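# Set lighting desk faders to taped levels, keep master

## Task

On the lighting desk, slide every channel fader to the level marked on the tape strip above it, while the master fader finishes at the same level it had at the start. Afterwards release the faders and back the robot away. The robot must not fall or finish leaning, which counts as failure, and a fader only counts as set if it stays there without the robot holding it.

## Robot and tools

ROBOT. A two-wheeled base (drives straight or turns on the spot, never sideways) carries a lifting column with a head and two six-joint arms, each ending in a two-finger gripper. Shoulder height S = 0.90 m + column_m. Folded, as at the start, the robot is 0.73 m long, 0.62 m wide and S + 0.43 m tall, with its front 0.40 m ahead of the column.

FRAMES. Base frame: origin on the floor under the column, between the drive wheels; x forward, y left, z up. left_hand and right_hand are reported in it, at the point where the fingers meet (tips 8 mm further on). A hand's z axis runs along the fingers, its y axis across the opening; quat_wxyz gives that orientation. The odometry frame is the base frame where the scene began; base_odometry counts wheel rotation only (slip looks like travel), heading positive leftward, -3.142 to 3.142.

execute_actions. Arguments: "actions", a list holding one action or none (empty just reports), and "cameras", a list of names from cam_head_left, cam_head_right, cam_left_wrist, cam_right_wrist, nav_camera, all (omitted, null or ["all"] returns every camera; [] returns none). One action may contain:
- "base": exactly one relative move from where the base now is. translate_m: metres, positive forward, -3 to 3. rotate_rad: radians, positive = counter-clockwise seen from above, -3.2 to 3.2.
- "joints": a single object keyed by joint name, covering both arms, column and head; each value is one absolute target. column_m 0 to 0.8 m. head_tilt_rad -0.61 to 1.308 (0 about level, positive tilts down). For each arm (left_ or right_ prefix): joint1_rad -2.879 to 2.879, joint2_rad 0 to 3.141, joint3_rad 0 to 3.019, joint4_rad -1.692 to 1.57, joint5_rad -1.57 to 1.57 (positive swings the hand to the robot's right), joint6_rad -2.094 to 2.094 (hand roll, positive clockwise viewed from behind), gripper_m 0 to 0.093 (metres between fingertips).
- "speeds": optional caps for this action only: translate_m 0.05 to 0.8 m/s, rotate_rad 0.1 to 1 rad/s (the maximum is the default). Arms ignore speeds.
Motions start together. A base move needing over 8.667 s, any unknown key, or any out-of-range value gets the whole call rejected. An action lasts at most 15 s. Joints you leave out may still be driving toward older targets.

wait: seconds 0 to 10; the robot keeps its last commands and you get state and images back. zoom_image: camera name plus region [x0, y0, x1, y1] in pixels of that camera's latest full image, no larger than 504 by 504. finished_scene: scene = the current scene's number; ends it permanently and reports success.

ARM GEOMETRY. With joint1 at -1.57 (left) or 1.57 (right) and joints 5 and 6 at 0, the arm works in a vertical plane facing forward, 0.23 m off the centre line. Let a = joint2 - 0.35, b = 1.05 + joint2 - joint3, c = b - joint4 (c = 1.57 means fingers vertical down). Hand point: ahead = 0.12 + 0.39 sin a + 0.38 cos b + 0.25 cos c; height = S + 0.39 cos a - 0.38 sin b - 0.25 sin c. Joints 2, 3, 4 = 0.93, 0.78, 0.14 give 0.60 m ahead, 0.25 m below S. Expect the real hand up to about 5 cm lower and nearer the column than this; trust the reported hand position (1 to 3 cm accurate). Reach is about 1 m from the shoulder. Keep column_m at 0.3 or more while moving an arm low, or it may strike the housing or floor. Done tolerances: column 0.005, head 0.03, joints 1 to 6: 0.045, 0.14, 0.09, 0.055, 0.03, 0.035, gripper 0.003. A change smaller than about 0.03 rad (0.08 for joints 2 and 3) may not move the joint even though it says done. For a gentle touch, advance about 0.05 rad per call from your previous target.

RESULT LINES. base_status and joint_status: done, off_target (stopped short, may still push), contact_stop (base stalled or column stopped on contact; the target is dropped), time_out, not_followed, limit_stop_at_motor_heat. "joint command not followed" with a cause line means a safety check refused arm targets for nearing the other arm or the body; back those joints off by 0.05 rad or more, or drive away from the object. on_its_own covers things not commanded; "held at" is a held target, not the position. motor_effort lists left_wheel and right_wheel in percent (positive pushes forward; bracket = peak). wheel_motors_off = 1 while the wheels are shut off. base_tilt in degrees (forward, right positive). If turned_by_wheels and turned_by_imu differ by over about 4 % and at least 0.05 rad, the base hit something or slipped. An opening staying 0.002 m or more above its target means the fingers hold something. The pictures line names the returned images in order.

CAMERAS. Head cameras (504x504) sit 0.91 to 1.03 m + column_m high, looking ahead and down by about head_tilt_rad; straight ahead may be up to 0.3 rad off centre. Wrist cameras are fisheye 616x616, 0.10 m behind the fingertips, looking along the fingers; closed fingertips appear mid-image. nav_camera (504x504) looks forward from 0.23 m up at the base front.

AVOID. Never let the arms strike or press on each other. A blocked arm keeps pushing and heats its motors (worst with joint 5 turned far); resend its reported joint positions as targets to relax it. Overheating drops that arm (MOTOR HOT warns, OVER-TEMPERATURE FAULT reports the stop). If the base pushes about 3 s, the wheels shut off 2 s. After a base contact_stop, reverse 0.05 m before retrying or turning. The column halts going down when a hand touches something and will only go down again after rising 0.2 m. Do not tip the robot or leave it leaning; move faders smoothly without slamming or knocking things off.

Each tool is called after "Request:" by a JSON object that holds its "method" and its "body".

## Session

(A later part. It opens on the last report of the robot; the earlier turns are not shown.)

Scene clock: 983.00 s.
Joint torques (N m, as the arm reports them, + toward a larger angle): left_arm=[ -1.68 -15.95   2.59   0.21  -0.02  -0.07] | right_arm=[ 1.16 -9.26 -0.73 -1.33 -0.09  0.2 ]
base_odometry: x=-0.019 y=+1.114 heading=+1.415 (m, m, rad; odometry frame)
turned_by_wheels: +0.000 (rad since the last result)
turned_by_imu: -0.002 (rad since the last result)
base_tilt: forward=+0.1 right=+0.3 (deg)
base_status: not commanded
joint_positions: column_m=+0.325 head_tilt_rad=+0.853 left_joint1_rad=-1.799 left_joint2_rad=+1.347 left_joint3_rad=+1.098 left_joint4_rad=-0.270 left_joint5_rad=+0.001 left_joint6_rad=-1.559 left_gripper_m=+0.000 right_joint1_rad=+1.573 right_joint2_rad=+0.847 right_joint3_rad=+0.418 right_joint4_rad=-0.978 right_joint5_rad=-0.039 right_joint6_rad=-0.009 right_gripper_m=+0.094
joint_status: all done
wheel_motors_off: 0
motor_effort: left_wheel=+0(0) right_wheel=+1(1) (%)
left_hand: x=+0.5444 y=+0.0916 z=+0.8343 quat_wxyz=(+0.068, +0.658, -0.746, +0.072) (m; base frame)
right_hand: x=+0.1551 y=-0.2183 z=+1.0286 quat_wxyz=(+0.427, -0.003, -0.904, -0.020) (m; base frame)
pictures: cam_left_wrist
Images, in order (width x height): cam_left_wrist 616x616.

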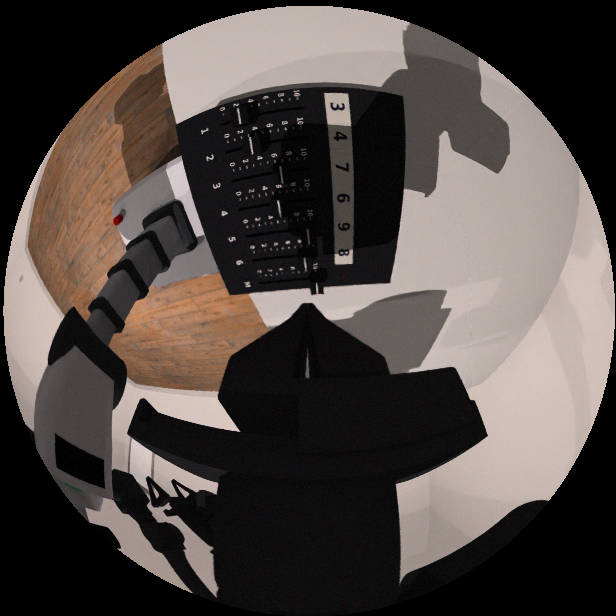

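Request:
{"method": "execute_actions", "body": {"actions": [{"joints": {"left_joint1_rad": -1.745}}], "cameras": ["cam_left_wrist"]}}

Scene clock: 1005.97 s.
Joint torques (N m, as the arm reports them, + toward a larger angle): left_arm=[ -2.27 -16.34   2.55   0.21  -0.05  -0.08] | right_arm=[ 1.18 -9.19 -0.75 -1.17 -0.05  0.16]
base_odometry: x=-0.019 y=+1.114 heading=+1.415 (m, m, rad; odometry frame)
turned_by_wheels: +0.000 (rad since the last result)
turned_by_imu: -0.002 (rad since the last result)
base_tilt: forward=+0.2 right=+0.2 (deg)
base_status: not commanded
joint_positions: column_m=+0.325 head_tilt_rad=+0.853 left_joint1_rad=-1.741 left_joint2_rad=+1.347 left_joint3_rad=+1.098 left_joint4_rad=-0.270 left_joint5_rad=+0.001 left_joint6_rad=-1.559 left_gripper_m=+0.000 right_joint1_rad=+1.573 right_joint2_rad=+0.847 right_joint3_rad=+0.418 right_joint4_rad=-0.978 right_joint5_rad=-0.039 right_joint6_rad=-0.009 right_gripper_m=+0.094
joint_status: all done
wheel_motors_off: 0
motor_effort: left_wheel=-1(1) right_wheel=+1(1) (%)
left_hand: x=+0.5478 y=+0.1248 z=+0.8284 quat_wxyz=(+0.051, +0.670, -0.738, +0.054) (m; base frame)
right_hand: x=+0.1551 y=-0.2183 z=+1.0286 quat_wxyz=(+0.427, -0.003, -0.904, -0.020) (m; base frame)
pictures: cam_left_wrist
Images, in order (width x height): cam_left_wrist 616x616.

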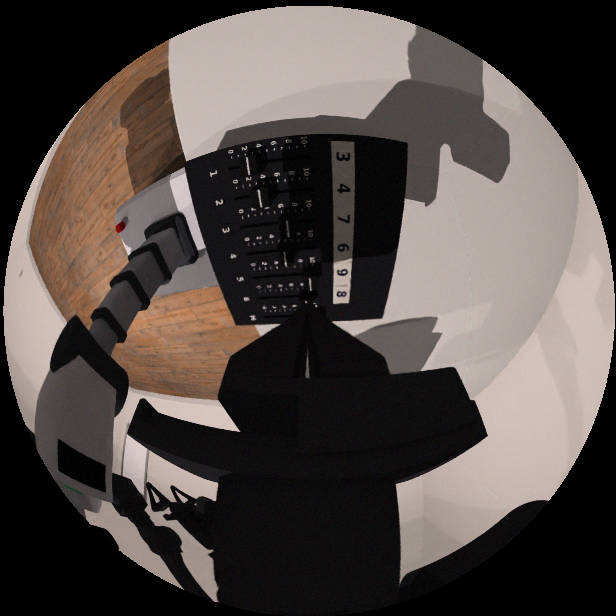

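Request:
{"method": "zoom_image", "body": {"camera": "cam_left_wrist", "region": [210, 200, 400, 330]}}

Region (210, 200, 400, 330) of cam_left_wrist's 616x616 image, scaled by 2.653, with more detail than that image has; it fills the top 345 rows of this view, and the rest is white.

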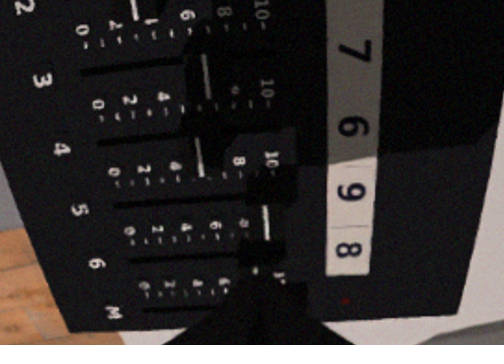

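Request:
{"method": "execute_actions", "body": {"actions": [{"base": {"translate_m": 0.0205}, "joints": {"left_joint1_rad": -1.728}, "speeds": {"translate_m": 0.05}}], "cameras": ["cam_left_wrist"]}}

Scene clock: 1024.30 s.
Joint torques (N m, as the arm reports them, + toward a larger angle): left_arm=[ -1.33 -16.18   2.53   0.2   -0.06  -0.08] | right_arm=[  1.01 -10.52  -0.69  -1.31  -0.04   0.22]
base_odometry: x=-0.016 y=+1.134 heading=+1.415 (m, m, rad; odometry frame)
turned_by_wheels: -0.001 (rad since the last result)
turned_by_imu: -0.002 (rad since the last result)
base_tilt: forward=+0.1 right=+0.2 (deg)
base_status: done
joint_positions: column_m=+0.325 head_tilt_rad=+0.853 left_joint1_rad=-1.735 left_joint2_rad=+1.347 left_joint3_rad=+1.097 left_joint4_rad=-0.270 left_joint5_rad=+0.001 left_joint6_rad=-1.559 left_gripper_m=+0.000 right_joint1_rad=+1.573 right_joint2_rad=+0.847 right_joint3_rad=+0.418 right_joint4_rad=-0.978 right_joint5_rad=-0.039 right_joint6_rad=-0.009 right_gripper_m=+0.094
joint_status: all done
wheel_motors_off: 0
motor_effort: left_wheel=+0(37) right_wheel=+1(36) (%)
left_hand: x=+0.5476 y=+0.1281 z=+0.8279 quat_wxyz=(+0.049, +0.671, -0.738, +0.052) (m; base frame)
right_hand: x=+0.1549 y=-0.2183 z=+1.0287 quat_wxyz=(+0.427, -0.003, -0.904, -0.020) (m; base frame)
pictures: cam_left_wrist
Images, in order (width x height): cam_left_wrist 616x616.

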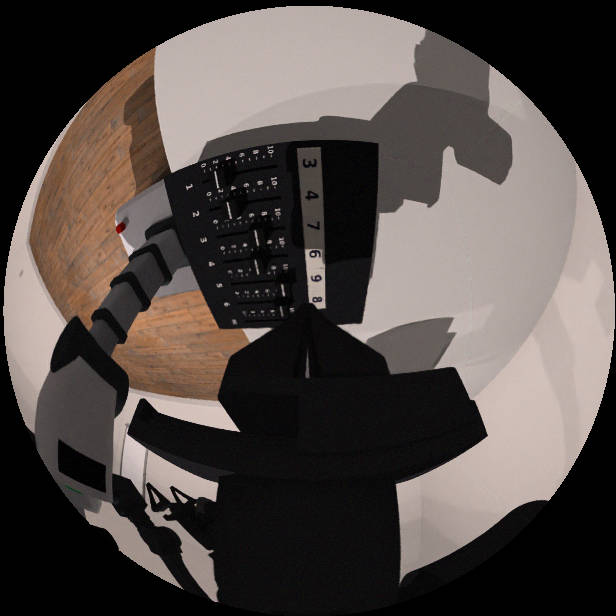

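Request:
{"method": "execute_actions", "body": {"actions": [{"joints": {"column_m": 0.286}}], "cameras": []}}

Request:
{"method": "execute_actions", "body": {"actions": [{"base": {"translate_m": -0.0077}, "speeds": {"translate_m": 0.05}}], "cameras": []}}

Request:
{"method": "execute_actions", "body": {"actions": [{"base": {"translate_m": 0.004}, "speeds": {"translate_m": 0.05}}], "cameras": []}}

Request:
{"method": "execute_actions", "body": {"actions": [{"joints": {"column_m": 0.325}}], "cameras": ["cam_left_wrist"]}}

Scene clock: 1032.27 s.
Joint torques (N m, as the arm reports them, + toward a larger angle): left_arm=[ -1.27 -16.18   2.59   0.19  -0.06  -0.08] | right_arm=[ 0.84 -9.86 -0.81 -1.24 -0.04  0.23]
base_odometry: x=-0.016 y=+1.134 heading=+1.415 (m, m, rad; odometry frame)
turned_by_wheels: +0.000 (rad since the last result)
turned_by_imu: -0.002 (rad since the last result)
base_tilt: forward=+0.1 right=+0.3 (deg)
base_status: not commanded
joint_positions: column_m=+0.286 head_tilt_rad=+0.853 left_joint1_rad=-1.735 left_joint2_rad=+1.347 left_joint3_rad=+1.097 left_joint4_rad=-0.270 left_joint5_rad=+0.001 left_joint6_rad=-1.559 left_gripper_m=+0.000 right_joint1_rad=+1.573 right_joint2_rad=+0.847 right_joint3_rad=+0.418 right_joint4_rad=-0.978 right_joint5_rad=-0.039 right_joint6_rad=-0.009 right_gripper_m=+0.094
joint_status: all done
wheel_motors_off: 0
motor_effort: left_wheel=+0(0) right_wheel=+1(1) (%)
left_hand: x=+0.5476 y=+0.1281 z=+0.7890 quat_wxyz=(+0.049, +0.671, -0.738, +0.052) (m; base frame)
right_hand: x=+0.1549 y=-0.2183 z=+0.9898 quat_wxyz=(+0.427, -0.003, -0.904, -0.020) (m; base frame)
pictures: none
No camera images: the call's "cameras" was empty. Leave "cameras" out to get every camera's image.

Scene clock: 1033.20 s.
Joint torques (N m, as the arm reports them, + toward a larger angle): left_arm=[ -1.43 -16.37   2.66   0.21  -0.06  -0.08] | right_arm=[ 0.77 -9.73 -0.67 -1.26 -0.04  0.2 ]
base_odometry: x=-0.017 y=+1.127 heading=+1.415 (m, m, rad; odometry frame)
turned_by_wheels: +0.001 (rad since the last result)
turned_by_imu: +0.000 (rad since the last result)
base_tilt: forward=+0.2 right=+0.3 (deg)
base_status: done
joint_positions: column_m=+0.286 head_tilt_rad=+0.853 left_joint1_rad=-1.735 left_joint2_rad=+1.347 left_joint3_rad=+1.096 left_joint4_rad=-0.270 left_joint5_rad=+0.001 left_joint6_rad=-1.559 left_gripper_m=+0.000 right_joint1_rad=+1.573 right_joint2_rad=+0.847 right_joint3_rad=+0.418 right_joint4_rad=-0.978 right_joint5_rad=-0.039 right_joint6_rad=-0.009 right_gripper_m=+0.094
joint_status: not commanded
wheel_motors_off: 0
motor_effort: left_wheel=+1(34) right_wheel=-1(33) (%)
left_hand: x=+0.5471 y=+0.1281 z=+0.7889 quat_wxyz=(+0.050, +0.671, -0.738, +0.052) (m; base frame)
right_hand: x=+0.1547 y=-0.2183 z=+0.9899 quat_wxyz=(+0.427, -0.003, -0.904, -0.020) (m; base frame)
pictures: none
No camera images: the call's "cameras" was empty. Leave "cameras" out to get every camera's image.

Scene clock: 1034.10 s.
Joint torques (N m, as the arm reports them, + toward a larger angle): left_arm=[ -1.27 -16.15   2.6    0.23  -0.06  -0.08] | right_arm=[ 0.58 -9.73 -0.84 -1.28 -0.03  0.22]
base_odometry: x=-0.017 y=+1.131 heading=+1.415 (m, m, rad; odometry frame)
turned_by_wheels: +0.000 (rad since the last result)
turned_by_imu: -0.001 (rad since the last result)
base_tilt: forward=+0.3 right=+0.3 (deg)
base_status: done
joint_positions: column_m=+0.286 head_tilt_rad=+0.853 left_joint1_rad=-1.735 left_joint2_rad=+1.348 left_joint3_rad=+1.097 left_joint4_rad=-0.270 left_joint5_rad=+0.001 left_joint6_rad=-1.559 left_gripper_m=+0.000 right_joint1_rad=+1.573 right_joint2_rad=+0.847 right_joint3_rad=+0.418 right_joint4_rad=-0.978 right_joint5_rad=-0.039 right_joint6_rad=-0.009 right_gripper_m=+0.094
joint_status: not commanded
wheel_motors_off: 0
motor_effort: left_wheel=+1(45) right_wheel=+1(31) (%)
left_hand: x=+0.5472 y=+0.1281 z=+0.7888 quat_wxyz=(+0.050, +0.671, -0.738, +0.052) (m; base frame)
right_hand: x=+0.1549 y=-0.2183 z=+0.9898 quat_wxyz=(+0.427, -0.003, -0.904, -0.020) (m; base frame)
pictures: none
No camera images: the call's "cameras" was empty. Leave "cameras" out to get every camera's image.

Scene clock: 1035.20 s.
Joint torques (N m, as the arm reports them, + toward a larger angle): left_arm=[ -1.28 -16.15   2.56   0.24  -0.06  -0.08] | right_arm=[  0.73 -10.24  -0.64  -1.34  -0.09   0.22]
base_odometry: x=-0.017 y=+1.131 heading=+1.415 (m, m, rad; odometry frame)
turned_by_wheels: +0.000 (rad since the last result)
turned_by_imu: +0.000 (rad since the last result)
base_tilt: forward=+0.1 right=+0.3 (deg)
base_status: not commanded
joint_positions: column_m=+0.325 head_tilt_rad=+0.853 left_joint1_rad=-1.735 left_joint2_rad=+1.348 left_joint3_rad=+1.097 left_joint4_rad=-0.270 left_joint5_rad=+0.001 left_joint6_rad=-1.559 left_gripper_m=+0.000 right_joint1_rad=+1.573 right_joint2_rad=+0.847 right_joint3_rad=+0.418 right_joint4_rad=-0.978 right_joint5_rad=-0.039 right_joint6_rad=-0.009 right_gripper_m=+0.094
joint_status: all done
wheel_motors_off: 0
motor_effort: left_wheel=+1(0) right_wheel=+0(0) (%)
left_hand: x=+0.5472 y=+0.1281 z=+0.8277 quat_wxyz=(+0.050, +0.671, -0.738, +0.052) (m; base frame)
right_hand: x=+0.1549 y=-0.2183 z=+1.0287 quat_wxyz=(+0.427, -0.003, -0.904, -0.020) (m; base frame)
pictures: cam_left_wrist
Images, in order (width x height): cam_left_wrist 616x616.

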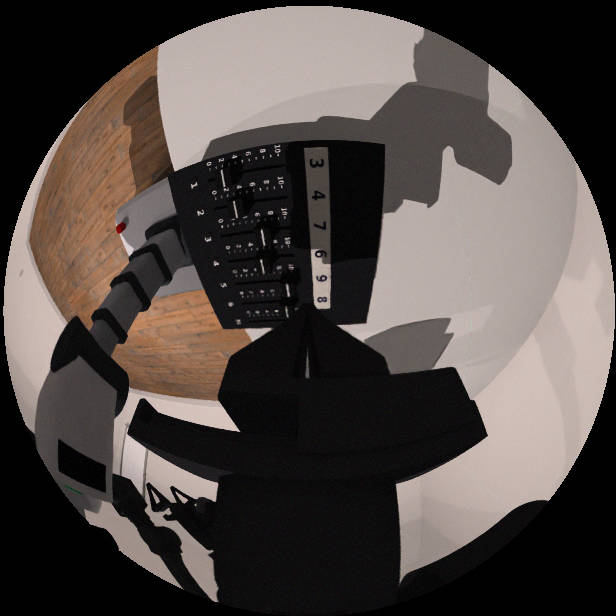

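Request:
{"method": "zoom_image", "body": {"camera": "cam_left_wrist", "region": [190, 200, 380, 330]}}

Region (190, 200, 380, 330) of cam_left_wrist's 616x616 image, scaled by 2.653, with more detail than that image has; it fills the top 345 rows of this view, and the rest is white.

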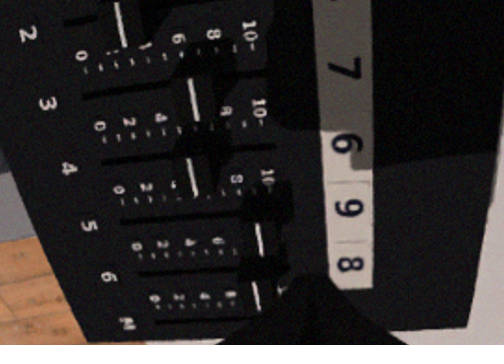

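Request:
{"method": "execute_actions", "body": {"actions": [{"joints": {"column_m": 0.286}}], "cameras": []}}

Request:
{"method": "execute_actions", "body": {"actions": [{"base": {"translate_m": -0.0058}, "speeds": {"translate_m": 0.05}}], "cameras": []}}

Request:
{"method": "execute_actions", "body": {"actions": [{"base": {"translate_m": 0.004}, "speeds": {"translate_m": 0.05}}], "cameras": []}}

Request:
{"method": "execute_actions", "body": {"actions": [{"joints": {"column_m": 0.325}}], "cameras": ["cam_left_wrist"]}}

Scene clock: 1047.03 s.
Joint torques (N m, as the arm reports them, + toward a larger angle): left_arm=[ -1.21 -16.16   2.58   0.18  -0.07  -0.07] | right_arm=[ 0.15 -9.39 -0.81 -1.25 -0.07  0.23]
base_odometry: x=-0.017 y=+1.131 heading=+1.415 (m, m, rad; odometry frame)
turned_by_wheels: +0.000 (rad since the last result)
turned_by_imu: -0.002 (rad since the last result)
base_tilt: forward=+0.2 right=+0.3 (deg)
base_status: not commanded
joint_positions: column_m=+0.286 head_tilt_rad=+0.853 left_joint1_rad=-1.735 left_joint2_rad=+1.348 left_joint3_rad=+1.097 left_joint4_rad=-0.270 left_joint5_rad=+0.001 left_joint6_rad=-1.559 left_gripper_m=+0.000 right_joint1_rad=+1.573 right_joint2_rad=+0.847 right_joint3_rad=+0.418 right_joint4_rad=-0.978 right_joint5_rad=-0.039 right_joint6_rad=-0.009 right_gripper_m=+0.094
joint_status: all done
wheel_motors_off: 0
motor_effort: left_wheel=-1(1) right_wheel=+1(1) (%)
left_hand: x=+0.5472 y=+0.1281 z=+0.7888 quat_wxyz=(+0.050, +0.671, -0.738, +0.052) (m; base frame)
right_hand: x=+0.1549 y=-0.2183 z=+0.9898 quat_wxyz=(+0.427, -0.003, -0.904, -0.020) (m; base frame)
pictures: none
No camera images: the call's "cameras" was empty. Leave "cameras" out to get every camera's image.

Scene clock: 1047.80 s.
Joint torques (N m, as the arm reports them, + toward a larger angle): left_arm=[ -1.38 -16.3    2.63   0.21  -0.07  -0.07] | right_arm=[ 0.16 -9.26 -0.56 -1.34 -0.08  0.19]
base_odometry: x=-0.018 y=+1.125 heading=+1.416 (m, m, rad; odometry frame)
turned_by_wheels: +0.001 (rad since the last result)
turned_by_imu: +0.000 (rad since the last result)
base_tilt: forward=+0.2 right=+0.2 (deg)
base_status: done
joint_positions: column_m=+0.286 head_tilt_rad=+0.853 left_joint1_rad=-1.735 left_joint2_rad=+1.348 left_joint3_rad=+1.096 left_joint4_rad=-0.270 left_joint5_rad=+0.001 left_joint6_rad=-1.560 left_gripper_m=+0.000 right_joint1_rad=+1.573 right_joint2_rad=+0.846 right_joint3_rad=+0.417 right_joint4_rad=-0.978 right_joint5_rad=-0.039 right_joint6_rad=-0.009 right_gripper_m=+0.094
joint_status: not commanded
wheel_motors_off: 0
motor_effort: left_wheel=+1(49) right_wheel=-1(34) (%)
left_hand: x=+0.5470 y=+0.1281 z=+0.7887 quat_wxyz=(+0.050, +0.672, -0.737, +0.052) (m; base frame)
right_hand: x=+0.1541 y=-0.2183 z=+0.9901 quat_wxyz=(+0.428, -0.003, -0.904, -0.020) (m; base frame)
pictures: none
No camera images: the call's "cameras" was empty. Leave "cameras" out to get every camera's image.

Scene clock: 1048.70 s.
Joint torques (N m, as the arm reports them, + toward a larger angle): left_arm=[ -1.38 -16.05   2.57   0.21  -0.06  -0.08] | right_arm=[ 0.69 -9.65 -0.8  -1.34 -0.05  0.21]
base_odometry: x=-0.017 y=+1.129 heading=+1.415 (m, m, rad; odometry frame)
turned_by_wheels: +0.000 (rad since the last result)
turned_by_imu: -0.001 (rad since the last result)
base_tilt: forward=+0.1 right=+0.3 (deg)
base_status: done
joint_positions: column_m=+0.286 head_tilt_rad=+0.853 left_joint1_rad=-1.735 left_joint2_rad=+1.348 left_joint3_rad=+1.097 left_joint4_rad=-0.270 left_joint5_rad=+0.001 left_joint6_rad=-1.560 left_gripper_m=+0.000 right_joint1_rad=+1.573 right_joint2_rad=+0.846 right_joint3_rad=+0.418 right_joint4_rad=-0.978 right_joint5_rad=-0.039 right_joint6_rad=-0.009 right_gripper_m=+0.094
joint_status: not commanded
wheel_motors_off: 0
motor_effort: left_wheel=+0(43) right_wheel=+0(29) (%)
left_hand: x=+0.5472 y=+0.1283 z=+0.7887 quat_wxyz=(+0.049, +0.672, -0.737, +0.052) (m; base frame)
right_hand: x=+0.1548 y=-0.2183 z=+0.9899 quat_wxyz=(+0.427, -0.003, -0.904, -0.020) (m; base frame)
pictures: none
No camera images: the call's "cameras" was empty. Leave "cameras" out to get every camera's image.

Scene clock: 1049.80 s.
Joint torques (N m, as the arm reports them, + toward a larger angle): left_arm=[ -1.3  -16.12   2.61   0.19  -0.07  -0.07] | right_arm=[  1.19 -10.26  -0.65  -1.44  -0.04   0.16]
base_odometry: x=-0.017 y=+1.129 heading=+1.415 (m, m, rad; odometry frame)
turned_by_wheels: +0.000 (rad since the last result)
turned_by_imu: +0.000 (rad since the last result)
base_tilt: forward=+0.1 right=+0.3 (deg)
base_status: not commanded
joint_positions: column_m=+0.325 head_tilt_rad=+0.853 left_joint1_rad=-1.735 left_joint2_rad=+1.348 left_joint3_rad=+1.097 left_joint4_rad=-0.270 left_joint5_rad=+0.001 left_joint6_rad=-1.560 left_gripper_m=+0.000 right_joint1_rad=+1.573 right_joint2_rad=+0.846 right_joint3_rad=+0.418 right_joint4_rad=-0.978 right_joint5_rad=-0.039 right_joint6_rad=-0.009 right_gripper_m=+0.094
joint_status: all done
wheel_motors_off: 0
motor_effort: left_wheel=+1(0) right_wheel=+0(1) (%)
left_hand: x=+0.5472 y=+0.1283 z=+0.8276 quat_wxyz=(+0.049, +0.672, -0.737, +0.052) (m; base frame)
right_hand: x=+0.1548 y=-0.2183 z=+1.0288 quat_wxyz=(+0.427, -0.003, -0.904, -0.020) (m; base frame)
pictures: cam_left_wrist
Images, in order (width x height): cam_left_wrist 616x616.

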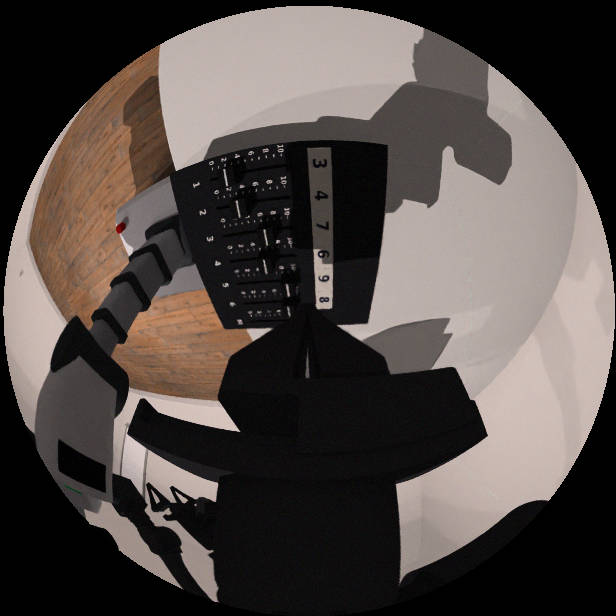

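Request:
{"method": "zoom_image", "body": {"camera": "cam_left_wrist", "region": [190, 200, 380, 330]}}

Region (190, 200, 380, 330) of cam_left_wrist's 616x616 image, scaled by 2.653, with more detail than that image has; it fills the top 345 rows of this view, and the rest is white.

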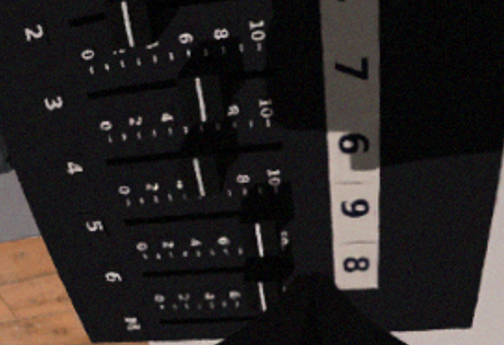

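Request:
{"method": "execute_actions", "body": {"actions": [{"base": {"translate_m": 0.004}, "joints": {"left_joint1_rad": -1.76}, "speeds": {"translate_m": 0.05}}], "cameras": ["cam_left_wrist"]}}

Scene clock: 1057.80 s.
Joint torques (N m, as the arm reports them, + toward a larger angle): left_arm=[ -2.31 -16.09   2.62   0.22  -0.05  -0.07] | right_arm=[  0.73 -10.29  -0.68  -1.13  -0.06   0.21]
base_odometry: x=-0.016 y=+1.133 heading=+1.415 (m, m, rad; odometry frame)
turned_by_wheels: +0.000 (rad since the last result)
turned_by_imu: -0.002 (rad since the last result)
base_tilt: forward=+0.1 right=+0.2 (deg)
base_status: done
joint_positions: column_m=+0.325 head_tilt_rad=+0.853 left_joint1_rad=-1.756 left_joint2_rad=+1.348 left_joint3_rad=+1.097 left_joint4_rad=-0.270 left_joint5_rad=+0.001 left_joint6_rad=-1.560 left_gripper_m=+0.000 right_joint1_rad=+1.573 right_joint2_rad=+0.846 right_joint3_rad=+0.418 right_joint4_rad=-0.978 right_joint5_rad=-0.039 right_joint6_rad=-0.009 right_gripper_m=+0.094
joint_status: all done
wheel_motors_off: 0
motor_effort: left_wheel=-1(43) right_wheel=+0(37) (%)
left_hand: x=+0.5464 y=+0.1160 z=+0.8296 quat_wxyz=(+0.056, +0.667, -0.740, +0.058) (m; base frame)
right_hand: x=+0.1550 y=-0.2183 z=+1.0287 quat_wxyz=(+0.427, -0.003, -0.904, -0.020) (m; base frame)
pictures: cam_left_wrist
Images, in order (width x height): cam_left_wrist 616x616.

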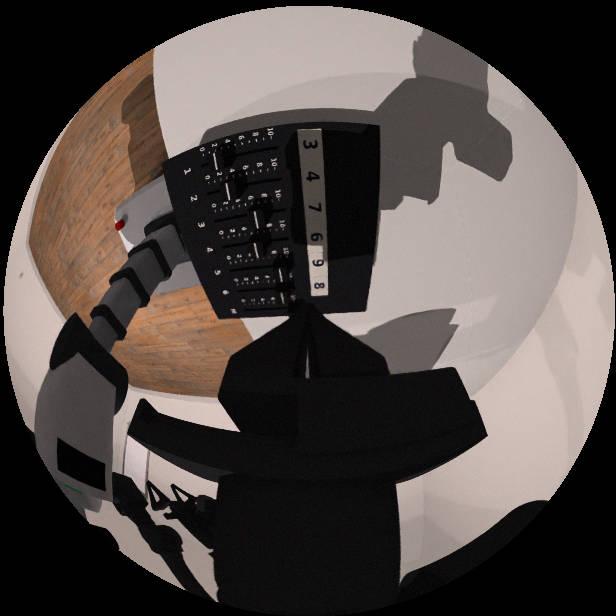

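Request:
{"method": "execute_actions", "body": {"actions": [{"joints": {"left_joint1_rad": -1.775}}], "cameras": []}}

Scene clock: 1065.13 s.
Joint torques (N m, as the arm reports them, + toward a larger angle): left_arm=[ -2.68 -16.16   2.63   0.22  -0.04  -0.07] | right_arm=[ 0.13 -9.52 -0.63 -1.32 -0.05  0.15]
base_odometry: x=-0.016 y=+1.133 heading=+1.415 (m, m, rad; odometry frame)
turned_by_wheels: +0.000 (rad since the last result)
turned_by_imu: -0.002 (rad since the last result)
base_tilt: forward=+0.2 right=+0.3 (deg)
base_status: not commanded
joint_positions: column_m=+0.325 head_tilt_rad=+0.853 left_joint1_rad=-1.769 left_joint2_rad=+1.348 left_joint3_rad=+1.097 left_joint4_rad=-0.270 left_joint5_rad=+0.001 left_joint6_rad=-1.560 left_gripper_m=+0.000 right_joint1_rad=+1.573 right_joint2_rad=+0.846 right_joint3_rad=+0.418 right_joint4_rad=-0.978 right_joint5_rad=-0.039 right_joint6_rad=-0.009 right_gripper_m=+0.094
joint_status: all done
wheel_motors_off: 0
motor_effort: left_wheel=+2(1) right_wheel=+1(1) (%)
left_hand: x=+0.5457 y=+0.1089 z=+0.8308 quat_wxyz=(+0.059, +0.665, -0.742, +0.062) (m; base frame)
right_hand: x=+0.1550 y=-0.2183 z=+1.0287 quat_wxyz=(+0.427, -0.003, -0.904, -0.020) (m; base frame)
pictures: none
No camera images: the call's "cameras" was empty. Leave "cameras" out to get every camera's image.

Request:
{"method": "execute_actions", "body": {"actions": [{"joints": {"column_m": 0.283}}], "cameras": []}}

Request:
{"method": "execute_actions", "body": {"actions": [{"base": {"translate_m": -0.0112}, "speeds": {"translate_m": 0.05}}], "cameras": []}}

Request:
{"method": "execute_actions", "body": {"actions": [{"base": {"translate_m": 0.004}, "speeds": {"translate_m": 0.05}}], "cameras": []}}

Request:
{"method": "execute_actions", "body": {"actions": [{"joints": {"column_m": 0.325}}], "cameras": ["cam_left_wrist"]}}

Scene clock: 1071.43 s.
Joint torques (N m, as the arm reports them, + toward a larger angle): left_arm=[ -2.75 -15.96   2.62   0.19  -0.04  -0.06] | right_arm=[ 0.44 -9.92 -0.66 -1.25 -0.07  0.23]
base_odometry: x=-0.016 y=+1.133 heading=+1.415 (m, m, rad; odometry frame)
turned_by_wheels: +0.000 (rad since the last result)
turned_by_imu: -0.002 (rad since the last result)
base_tilt: forward=+0.1 right=+0.3 (deg)
base_status: not commanded
joint_positions: column_m=+0.283 head_tilt_rad=+0.853 left_joint1_rad=-1.769 left_joint2_rad=+1.348 left_joint3_rad=+1.097 left_joint4_rad=-0.270 left_joint5_rad=+0.001 left_joint6_rad=-1.560 left_gripper_m=+0.000 right_joint1_rad=+1.573 right_joint2_rad=+0.846 right_joint3_rad=+0.418 right_joint4_rad=-0.978 right_joint5_rad=-0.039 right_joint6_rad=-0.009 right_gripper_m=+0.094
joint_status: all done
wheel_motors_off: 0
motor_effort: left_wheel=+0(0) right_wheel=+1(0) (%)
left_hand: x=+0.5457 y=+0.1089 z=+0.7889 quat_wxyz=(+0.059, +0.665, -0.742, +0.062) (m; base frame)
right_hand: x=+0.1550 y=-0.2183 z=+0.9868 quat_wxyz=(+0.427, -0.003, -0.904, -0.020) (m; base frame)
pictures: none
No camera images: the call's "cameras" was empty. Leave "cameras" out to get every camera's image.

Scene clock: 1072.37 s.
Joint torques (N m, as the arm reports them, + toward a larger angle): left_arm=[ -2.77 -16.16   2.59   0.18  -0.04  -0.07] | right_arm=[ 0.65 -9.43 -0.6  -1.36 -0.05  0.16]
base_odometry: x=-0.018 y=+1.122 heading=+1.415 (m, m, rad; odometry frame)
turned_by_wheels: +0.001 (rad since the last result)
turned_by_imu: +0.000 (rad since the last result)
base_tilt: forward=+0.1 right=+0.2 (deg)
base_status: done
joint_positions: column_m=+0.283 head_tilt_rad=+0.853 left_joint1_rad=-1.769 left_joint2_rad=+1.347 left_joint3_rad=+1.097 left_joint4_rad=-0.269 left_joint5_rad=+0.001 left_joint6_rad=-1.560 left_gripper_m=+0.000 right_joint1_rad=+1.573 right_joint2_rad=+0.846 right_joint3_rad=+0.417 right_joint4_rad=-0.978 right_joint5_rad=-0.039 right_joint6_rad=-0.009 right_gripper_m=+0.094
joint_status: not commanded
wheel_motors_off: 0
motor_effort: left_wheel=+1(44) right_wheel=-1(37) (%)
left_hand: x=+0.5465 y=+0.1089 z=+0.7892 quat_wxyz=(+0.059, +0.665, -0.742, +0.063) (m; base frame)
right_hand: x=+0.1541 y=-0.2183 z=+0.9870 quat_wxyz=(+0.428, -0.003, -0.904, -0.020) (m; base frame)
pictures: none
No camera images: the call's "cameras" was empty. Leave "cameras" out to get every camera's image.

Scene clock: 1073.17 s.
Joint torques (N m, as the arm reports them, + toward a larger angle): left_arm=[ -2.62 -16.3    2.57   0.15  -0.04  -0.07] | right_arm=[ 0.56 -9.93 -0.6  -1.31 -0.05  0.21]
base_odometry: x=-0.018 y=+1.126 heading=+1.415 (m, m, rad; odometry frame)
turned_by_wheels: +0.000 (rad since the last result)
turned_by_imu: -0.001 (rad since the last result)
base_tilt: forward=+0.1 right=+0.2 (deg)
base_status: done
joint_positions: column_m=+0.283 head_tilt_rad=+0.853 left_joint1_rad=-1.769 left_joint2_rad=+1.347 left_joint3_rad=+1.098 left_joint4_rad=-0.269 left_joint5_rad=+0.001 left_joint6_rad=-1.560 left_gripper_m=+0.000 right_joint1_rad=+1.573 right_joint2_rad=+0.846 right_joint3_rad=+0.418 right_joint4_rad=-0.978 right_joint5_rad=-0.039 right_joint6_rad=-0.009 right_gripper_m=+0.094
joint_status: not commanded
wheel_motors_off: 0
motor_effort: left_wheel=+0(42) right_wheel=+0(31) (%)
left_hand: x=+0.5470 y=+0.1089 z=+0.7893 quat_wxyz=(+0.058, +0.665, -0.742, +0.063) (m; base frame)
right_hand: x=+0.1548 y=-0.2183 z=+0.9869 quat_wxyz=(+0.427, -0.003, -0.904, -0.020) (m; base frame)
pictures: none
No camera images: the call's "cameras" was empty. Leave "cameras" out to get every camera's image.

Scene clock: 1074.30 s.
Joint torques (N m, as the arm reports them, + toward a larger angle): left_arm=[ -2.71 -16.08   2.5    0.17  -0.04  -0.08] | right_arm=[ 0.91 -9.97 -0.96 -1.43 -0.03  0.21]
base_odometry: x=-0.018 y=+1.126 heading=+1.415 (m, m, rad; odometry frame)
turned_by_wheels: +0.000 (rad since the last result)
turned_by_imu: +0.000 (rad since the last result)
base_tilt: forward=+0.1 right=+0.4 (deg)
base_status: not commanded
joint_positions: column_m=+0.325 head_tilt_rad=+0.853 left_joint1_rad=-1.769 left_joint2_rad=+1.347 left_joint3_rad=+1.098 left_joint4_rad=-0.269 left_joint5_rad=+0.001 left_joint6_rad=-1.560 left_gripper_m=+0.000 right_joint1_rad=+1.573 right_joint2_rad=+0.846 right_joint3_rad=+0.418 right_joint4_rad=-0.978 right_joint5_rad=-0.039 right_joint6_rad=-0.009 right_gripper_m=+0.094
joint_status: all done
wheel_motors_off: 0
motor_effort: left_wheel=+1(1) right_wheel=+1(0) (%)
left_hand: x=+0.5470 y=+0.1089 z=+0.8312 quat_wxyz=(+0.058, +0.665, -0.742, +0.063) (m; base frame)
right_hand: x=+0.1548 y=-0.2183 z=+1.0288 quat_wxyz=(+0.427, -0.003, -0.904, -0.020) (m; base frame)
pictures: cam_left_wrist
Images, in order (width x height): cam_left_wrist 616x616.

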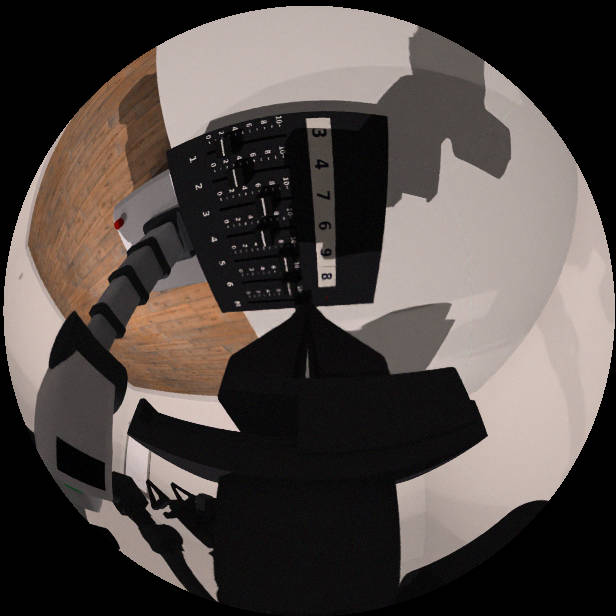

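Request:
{"method": "zoom_image", "body": {"camera": "cam_left_wrist", "region": [190, 180, 380, 310]}}

Region (190, 180, 380, 310) of cam_left_wrist's 616x616 image, scaled by 2.653, with more detail than that image has; it fills the top 345 rows of this view, and the rest is white.

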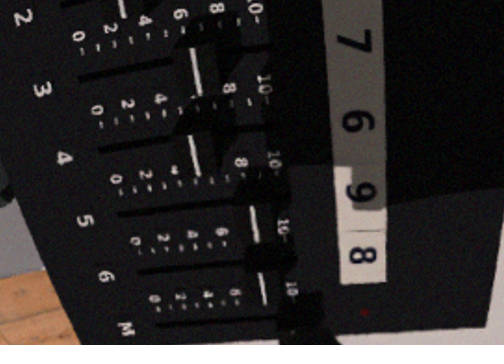

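Request:
{"method": "execute_actions", "body": {"actions": [{"joints": {"column_m": 0.283}}], "cameras": []}}

Request:
{"method": "execute_actions", "body": {"actions": [{"base": {"translate_m": -0.007}, "speeds": {"translate_m": 0.05}}], "cameras": []}}

Request:
{"method": "execute_actions", "body": {"actions": [{"base": {"translate_m": 0.004}, "speeds": {"translate_m": 0.05}}], "cameras": []}}

Request:
{"method": "execute_actions", "body": {"actions": [{"joints": {"column_m": 0.325}}], "cameras": ["cam_left_wrist"]}}

Scene clock: 1092.73 s.
Joint torques (N m, as the arm reports them, + toward a larger angle): left_arm=[ -2.61 -16.2    2.49   0.16  -0.04  -0.07] | right_arm=[ 0.61 -9.62 -0.78 -1.24 -0.05  0.16]
base_odometry: x=-0.018 y=+1.126 heading=+1.415 (m, m, rad; odometry frame)
turned_by_wheels: +0.000 (rad since the last result)
turned_by_imu: -0.002 (rad since the last result)
base_tilt: forward=+0.3 right=+0.3 (deg)
base_status: not commanded
joint_positions: column_m=+0.283 head_tilt_rad=+0.853 left_joint1_rad=-1.769 left_joint2_rad=+1.347 left_joint3_rad=+1.098 left_joint4_rad=-0.269 left_joint5_rad=+0.001 left_joint6_rad=-1.560 left_gripper_m=+0.000 right_joint1_rad=+1.573 right_joint2_rad=+0.846 right_joint3_rad=+0.418 right_joint4_rad=-0.978 right_joint5_rad=-0.039 right_joint6_rad=-0.009 right_gripper_m=+0.094
joint_status: all done
wheel_motors_off: 0
motor_effort: left_wheel=+1(1) right_wheel=+0(1) (%)
left_hand: x=+0.5470 y=+0.1089 z=+0.7893 quat_wxyz=(+0.058, +0.665, -0.742, +0.063) (m; base frame)
right_hand: x=+0.1548 y=-0.2183 z=+0.9869 quat_wxyz=(+0.427, -0.003, -0.904, -0.020) (m; base frame)
pictures: none
No camera images: the call's "cameras" was empty. Leave "cameras" out to get every camera's image.

Scene clock: 1093.30 s.
Joint torques (N m, as the arm reports them, + toward a larger angle): left_arm=[ -2.65 -15.97   2.46   0.14  -0.04  -0.07] | right_arm=[  0.72 -10.18  -0.65  -1.2   -0.07   0.24]
base_odometry: x=-0.019 y=+1.119 heading=+1.416 (m, m, rad; odometry frame)
turned_by_wheels: +0.001 (rad since the last result)
turned_by_imu: +0.001 (rad since the last result)
base_tilt: forward=+0.2 right=+0.2 (deg)
base_status: done
joint_positions: column_m=+0.283 head_tilt_rad=+0.853 left_joint1_rad=-1.769 left_joint2_rad=+1.347 left_joint3_rad=+1.100 left_joint4_rad=-0.268 left_joint5_rad=+0.001 left_joint6_rad=-1.560 left_gripper_m=+0.000 right_joint1_rad=+1.573 right_joint2_rad=+0.846 right_joint3_rad=+0.417 right_joint4_rad=-0.978 right_joint5_rad=-0.039 right_joint6_rad=-0.009 right_gripper_m=+0.094
joint_status: not commanded
wheel_motors_off: 0
motor_effort: left_wheel=+1(39) right_wheel=-1(37) (%)
left_hand: x=+0.5482 y=+0.1088 z=+0.7895 quat_wxyz=(+0.058, +0.665, -0.742, +0.064) (m; base frame)
right_hand: x=+0.1546 y=-0.2183 z=+0.9869 quat_wxyz=(+0.427, -0.003, -0.904, -0.020) (m; base frame)
pictures: none
No camera images: the call's "cameras" was empty. Leave "cameras" out to get every camera's image.

Scene clock: 1094.10 s.
Joint torques (N m, as the arm reports them, + toward a larger angle): left_arm=[ -2.68 -16.23   2.4    0.09  -0.05  -0.07] | right_arm=[ 1.17 -9.54 -0.89 -1.33 -0.05  0.22]
base_odometry: x=-0.018 y=+1.123 heading=+1.415 (m, m, rad; odometry frame)
turned_by_wheels: +0.000 (rad since the last result)
turned_by_imu: -0.001 (rad since the last result)
base_tilt: forward=+0.1 right=+0.3 (deg)
base_status: done
joint_positions: column_m=+0.283 head_tilt_rad=+0.853 left_joint1_rad=-1.769 left_joint2_rad=+1.347 left_joint3_rad=+1.099 left_joint4_rad=-0.268 left_joint5_rad=+0.001 left_joint6_rad=-1.560 left_gripper_m=+0.000 right_joint1_rad=+1.573 right_joint2_rad=+0.846 right_joint3_rad=+0.418 right_joint4_rad=-0.978 right_joint5_rad=-0.039 right_joint6_rad=-0.009 right_gripper_m=+0.094
joint_status: not commanded
wheel_motors_off: 0
motor_effort: left_wheel=-1(44) right_wheel=+0(31) (%)
left_hand: x=+0.5480 y=+0.1088 z=+0.7894 quat_wxyz=(+0.058, +0.665, -0.742, +0.064) (m; base frame)
right_hand: x=+0.1552 y=-0.2183 z=+0.9868 quat_wxyz=(+0.427, -0.003, -0.904, -0.020) (m; base frame)
pictures: none
No camera images: the call's "cameras" was empty. Leave "cameras" out to get every camera's image.

Scene clock: 1095.23 s.
Joint torques (N m, as the arm reports them, + toward a larger angle): left_arm=[ -2.54 -15.89   2.44   0.15  -0.05  -0.08] | right_arm=[ 0.58 -9.11 -0.93 -1.23 -0.05  0.23]
base_odometry: x=-0.018 y=+1.123 heading=+1.415 (m, m, rad; odometry frame)
turned_by_wheels: +0.000 (rad since the last result)
turned_by_imu: +0.000 (rad since the last result)
base_tilt: forward=+0.2 right=+0.3 (deg)
base_status: not commanded
joint_positions: column_m=+0.325 head_tilt_rad=+0.853 left_joint1_rad=-1.769 left_joint2_rad=+1.347 left_joint3_rad=+1.099 left_joint4_rad=-0.268 left_joint5_rad=+0.001 left_joint6_rad=-1.560 left_gripper_m=+0.000 right_joint1_rad=+1.573 right_joint2_rad=+0.846 right_joint3_rad=+0.418 right_joint4_rad=-0.978 right_joint5_rad=-0.039 right_joint6_rad=-0.009 right_gripper_m=+0.094
joint_status: all done
wheel_motors_off: 0
motor_effort: left_wheel=+0(1) right_wheel=+1(0) (%)
left_hand: x=+0.5477 y=+0.1088 z=+0.8313 quat_wxyz=(+0.058, +0.665, -0.742, +0.064) (m; base frame)
right_hand: x=+0.1552 y=-0.2183 z=+1.0286 quat_wxyz=(+0.427, -0.003, -0.904, -0.020) (m; base frame)
pictures: cam_left_wrist
Images, in order (width x height): cam_left_wrist 616x616.

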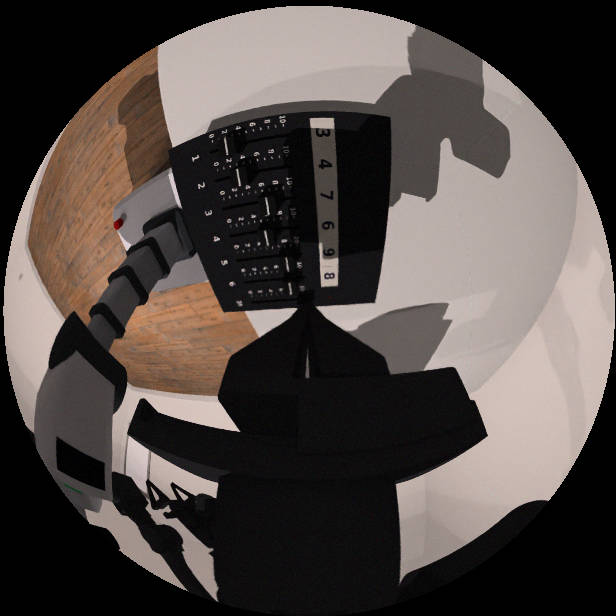

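Request:
{"method": "zoom_image", "body": {"camera": "cam_left_wrist", "region": [190, 180, 380, 310]}}

Region (190, 180, 380, 310) of cam_left_wrist's 616x616 image, scaled by 2.653, with more detail than that image has; it fills the top 345 rows of this view, and the rest is white.

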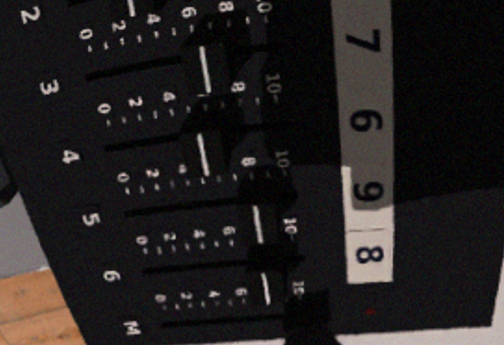

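Request:
{"method": "execute_actions", "body": {"actions": [{"joints": {"column_m": 0.283}}], "cameras": []}}

Request:
{"method": "execute_actions", "body": {"actions": [{"base": {"translate_m": -0.0056}, "speeds": {"translate_m": 0.05}}], "cameras": []}}

Request:
{"method": "execute_actions", "body": {"actions": [{"base": {"translate_m": 0.004}, "speeds": {"translate_m": 0.05}}], "cameras": []}}

Request:
{"method": "execute_actions", "body": {"actions": [{"joints": {"column_m": 0.325}}], "cameras": ["cam_left_wrist"]}}

Scene clock: 1106.80 s.
Joint torques (N m, as the arm reports them, + toward a larger angle): left_arm=[ -2.63 -16.11   2.46   0.12  -0.04  -0.07] | right_arm=[  0.59 -10.07  -0.81  -1.34   0.     0.25]
base_odometry: x=-0.018 y=+1.123 heading=+1.415 (m, m, rad; odometry frame)
turned_by_wheels: +0.000 (rad since the last result)
turned_by_imu: -0.002 (rad since the last result)
base_tilt: forward=+0.2 right=+0.2 (deg)
base_status: not commanded
joint_positions: column_m=+0.283 head_tilt_rad=+0.853 left_joint1_rad=-1.769 left_joint2_rad=+1.347 left_joint3_rad=+1.099 left_joint4_rad=-0.268 left_joint5_rad=+0.001 left_joint6_rad=-1.560 left_gripper_m=+0.000 right_joint1_rad=+1.573 right_joint2_rad=+0.846 right_joint3_rad=+0.418 right_joint4_rad=-0.978 right_joint5_rad=-0.039 right_joint6_rad=-0.009 right_gripper_m=+0.094
joint_status: all done
wheel_motors_off: 0
motor_effort: left_wheel=+0(1) right_wheel=+0(1) (%)
left_hand: x=+0.5477 y=+0.1088 z=+0.7894 quat_wxyz=(+0.058, +0.665, -0.742, +0.064) (m; base frame)
right_hand: x=+0.1552 y=-0.2183 z=+0.9868 quat_wxyz=(+0.427, -0.003, -0.904, -0.020) (m; base frame)
pictures: none
No camera images: the call's "cameras" was empty. Leave "cameras" out to get every camera's image.

Scene clock: 1107.50 s.
Joint torques (N m, as the arm reports them, + toward a larger angle): left_arm=[ -2.65 -16.12   2.41   0.09  -0.04  -0.08] | right_arm=[ 0.4  -9.73 -0.67 -1.18 -0.01  0.21]
base_odometry: x=-0.019 y=+1.118 heading=+1.416 (m, m, rad; odometry frame)
turned_by_wheels: +0.001 (rad since the last result)
turned_by_imu: +0.000 (rad since the last result)
base_tilt: forward=+0.2 right=+0.3 (deg)
base_status: done
joint_positions: column_m=+0.283 head_tilt_rad=+0.853 left_joint1_rad=-1.769 left_joint2_rad=+1.347 left_joint3_rad=+1.100 left_joint4_rad=-0.267 left_joint5_rad=+0.001 left_joint6_rad=-1.560 left_gripper_m=+0.000 right_joint1_rad=+1.573 right_joint2_rad=+0.846 right_joint3_rad=+0.416 right_joint4_rad=-0.978 right_joint5_rad=-0.039 right_joint6_rad=-0.009 right_gripper_m=+0.094
joint_status: not commanded
wheel_motors_off: 0
motor_effort: left_wheel=+1(52) right_wheel=-2(37) (%)
left_hand: x=+0.5483 y=+0.1088 z=+0.7895 quat_wxyz=(+0.057, +0.665, -0.742, +0.064) (m; base frame)
right_hand: x=+0.1540 y=-0.2183 z=+0.9871 quat_wxyz=(+0.428, -0.003, -0.904, -0.020) (m; base frame)
pictures: none
No camera images: the call's "cameras" was empty. Leave "cameras" out to get every camera's image.

Scene clock: 1108.30 s.
Joint torques (N m, as the arm reports them, + toward a larger angle): left_arm=[ -2.97 -16.22   2.43   0.21  -0.04  -0.07] | right_arm=[  0.71 -10.41  -0.72  -1.29  -0.04   0.17]
base_odometry: x=-0.018 y=+1.122 heading=+1.416 (m, m, rad; odometry frame)
turned_by_wheels: +0.000 (rad since the last result)
turned_by_imu: -0.001 (rad since the last result)
base_tilt: forward=+0.2 right=+0.3 (deg)
base_status: done
joint_positions: column_m=+0.283 head_tilt_rad=+0.853 left_joint1_rad=-1.769 left_joint2_rad=+1.347 left_joint3_rad=+1.099 left_joint4_rad=-0.267 left_joint5_rad=+0.001 left_joint6_rad=-1.560 left_gripper_m=+0.000 right_joint1_rad=+1.573 right_joint2_rad=+0.846 right_joint3_rad=+0.418 right_joint4_rad=-0.978 right_joint5_rad=-0.039 right_joint6_rad=-0.009 right_gripper_m=+0.094
joint_status: not commanded
wheel_motors_off: 0
motor_effort: left_wheel=+0(43) right_wheel=+0(34) (%)
left_hand: x=+0.5480 y=+0.1086 z=+0.7895 quat_wxyz=(+0.058, +0.665, -0.742, +0.064) (m; base frame)
right_hand: x=+0.1548 y=-0.2183 z=+0.9869 quat_wxyz=(+0.427, -0.003, -0.904, -0.020) (m; base frame)
pictures: none
No camera images: the call's "cameras" was empty. Leave "cameras" out to get every camera's image.

Scene clock: 1109.43 s.
Joint torques (N m, as the arm reports them, + toward a larger angle): left_arm=[ -2.65 -16.06   2.41   0.11  -0.03  -0.07] | right_arm=[ 0.35 -8.85 -0.61 -1.21 -0.06  0.21]
base_odometry: x=-0.018 y=+1.122 heading=+1.416 (m, m, rad; odometry frame)
turned_by_wheels: +0.000 (rad since the last result)
turned_by_imu: +0.000 (rad since the last result)
base_tilt: forward=+0.2 right=+0.3 (deg)
base_status: not commanded
joint_positions: column_m=+0.325 head_tilt_rad=+0.853 left_joint1_rad=-1.769 left_joint2_rad=+1.347 left_joint3_rad=+1.099 left_joint4_rad=-0.267 left_joint5_rad=+0.001 left_joint6_rad=-1.560 left_gripper_m=+0.000 right_joint1_rad=+1.573 right_joint2_rad=+0.846 right_joint3_rad=+0.418 right_joint4_rad=-0.978 right_joint5_rad=-0.039 right_joint6_rad=-0.009 right_gripper_m=+0.094
joint_status: all done
wheel_motors_off: 0
motor_effort: left_wheel=-1(1) right_wheel=+1(0) (%)
left_hand: x=+0.5478 y=+0.1086 z=+0.8313 quat_wxyz=(+0.058, +0.665, -0.742, +0.064) (m; base frame)
right_hand: x=+0.1548 y=-0.2183 z=+1.0288 quat_wxyz=(+0.427, -0.003, -0.904, -0.020) (m; base frame)
pictures: cam_left_wrist
Images, in order (width x height): cam_left_wrist 616x616.

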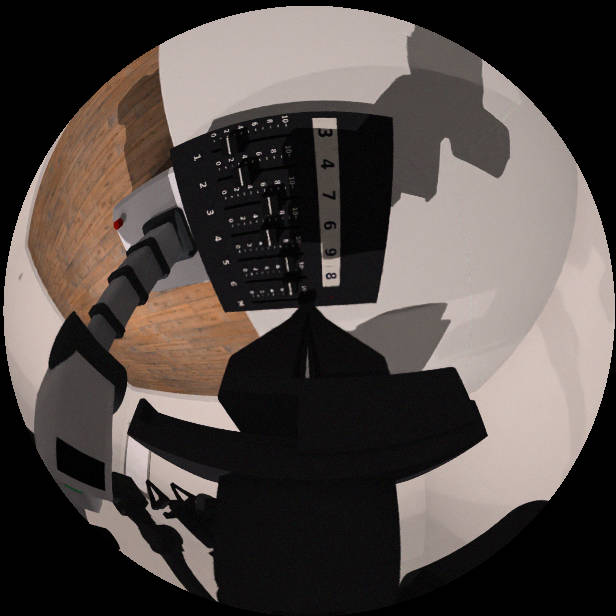

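Request:
{"method": "zoom_image", "body": {"camera": "cam_left_wrist", "region": [170, 100, 400, 310]}}

Region (170, 100, 400, 310) of cam_left_wrist's 616x616 image, scaled by 2.191, with more detail than that image has; it fills the top 460 rows of this view, and the rest is white.

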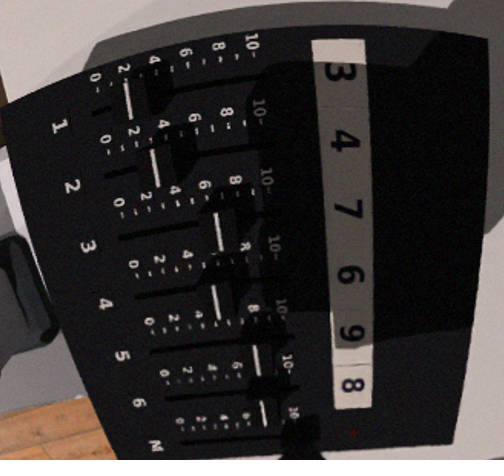

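Request:
{"method": "execute_actions", "body": {"actions": [{"base": {"translate_m": 0.007}, "joints": {"left_joint1_rad": -1.728}, "speeds": {"translate_m": 0.05}}], "cameras": ["cam_left_wrist"]}}

Scene clock: 1121.80 s.
Joint torques (N m, as the arm reports them, + toward a larger angle): left_arm=[ -1.77 -15.9    2.54   0.08  -0.07  -0.07] | right_arm=[ 0.46 -9.98 -0.92 -1.34 -0.05  0.18]
base_odometry: x=-0.017 y=+1.128 heading=+1.415 (m, m, rad; odometry frame)
turned_by_wheels: -0.001 (rad since the last result)
turned_by_imu: -0.002 (rad since the last result)
base_tilt: forward=+0.2 right=+0.2 (deg)
base_status: done
joint_positions: column_m=+0.325 head_tilt_rad=+0.853 left_joint1_rad=-1.726 left_joint2_rad=+1.347 left_joint3_rad=+1.097 left_joint4_rad=-0.267 left_joint5_rad=+0.001 left_joint6_rad=-1.560 left_gripper_m=+0.000 right_joint1_rad=+1.573 right_joint2_rad=+0.846 right_joint3_rad=+0.418 right_joint4_rad=-0.978 right_joint5_rad=-0.039 right_joint6_rad=-0.009 right_gripper_m=+0.094
joint_status: all done
wheel_motors_off: 0
motor_effort: left_wheel=-1(38) right_wheel=+1(38) (%)
left_hand: x=+0.5489 y=+0.1334 z=+0.8273 quat_wxyz=(+0.045, +0.674, -0.736, +0.050) (m; base frame)
right_hand: x=+0.1552 y=-0.2183 z=+1.0287 quat_wxyz=(+0.427, -0.003, -0.904, -0.020) (m; base frame)
pictures: cam_left_wrist
Images, in order (width x height): cam_left_wrist 616x616.

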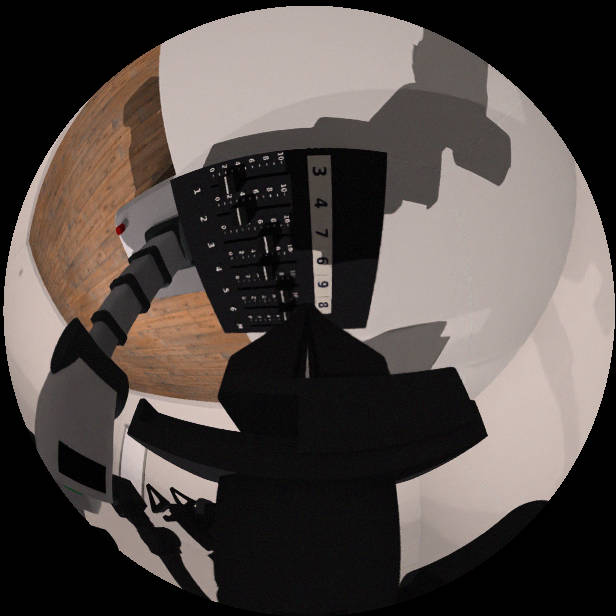

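Request:
{"method": "zoom_image", "body": {"camera": "cam_left_wrist", "region": [190, 200, 380, 330]}}

Region (190, 200, 380, 330) of cam_left_wrist's 616x616 image, scaled by 2.653, with more detail than that image has; it fills the top 345 rows of this view, and the rest is white.

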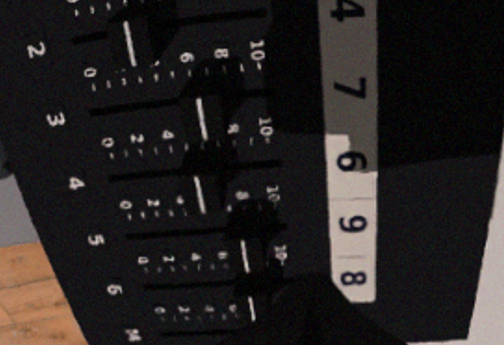

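Request:
{"method": "execute_actions", "body": {"actions": [{"base": {"translate_m": -0.039}, "joints": {"left_joint6_rad": 0.0, "left_joint1_rad": -1.735}, "speeds": {"translate_m": 0.05}}], "cameras": ["cam_left_wrist"]}}

Scene clock: 1136.23 s.
Joint torques (N m, as the arm reports them, + toward a larger angle): left_arm=[ -2.39 -16.35   2.75   0.2    0.04   0.18] | right_arm=[ 0.71 -9.94 -0.71 -1.14 -0.07  0.26]
base_odometry: x=-0.023 y=+1.090 heading=+1.416 (m, m, rad; odometry frame)
turned_by_wheels: +0.001 (rad since the last result)
turned_by_imu: -0.001 (rad since the last result)
base_tilt: forward=+0.3 right=+0.3 (deg)
base_status: done
joint_positions: column_m=+0.325 head_tilt_rad=+0.853 left_joint1_rad=-1.727 left_joint2_rad=+1.347 left_joint3_rad=+1.096 left_joint4_rad=-0.267 left_joint5_rad=+0.001 left_joint6_rad=-0.012 left_gripper_m=+0.000 right_joint1_rad=+1.573 right_joint2_rad=+0.846 right_joint3_rad=+0.418 right_joint4_rad=-0.978 right_joint5_rad=-0.039 right_joint6_rad=-0.009 right_gripper_m=+0.094
joint_status: all done
wheel_motors_off: 0
motor_effort: left_wheel=+2(37) right_wheel=-1(32) (%)
left_hand: x=+0.5481 y=+0.1328 z=+0.8273 quat_wxyz=(-0.002, -0.033, -0.997, +0.068) (m; base frame)
right_hand: x=+0.1548 y=-0.2183 z=+1.0288 quat_wxyz=(+0.427, -0.003, -0.904, -0.020) (m; base frame)
pictures: cam_left_wrist
Images, in order (width x height): cam_left_wrist 616x616.

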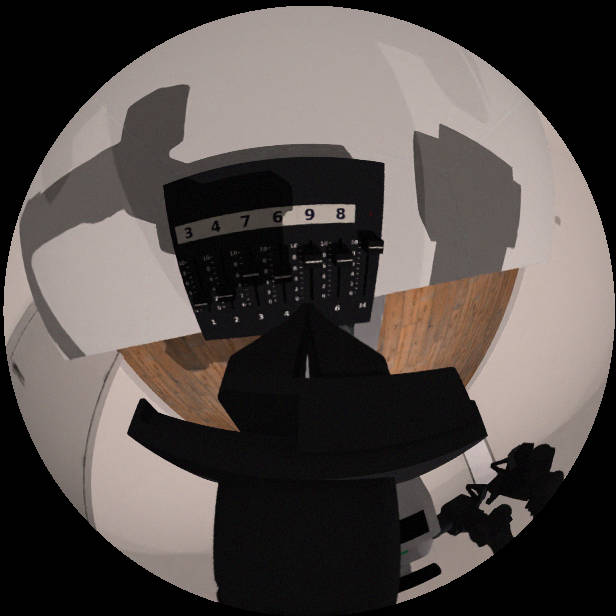

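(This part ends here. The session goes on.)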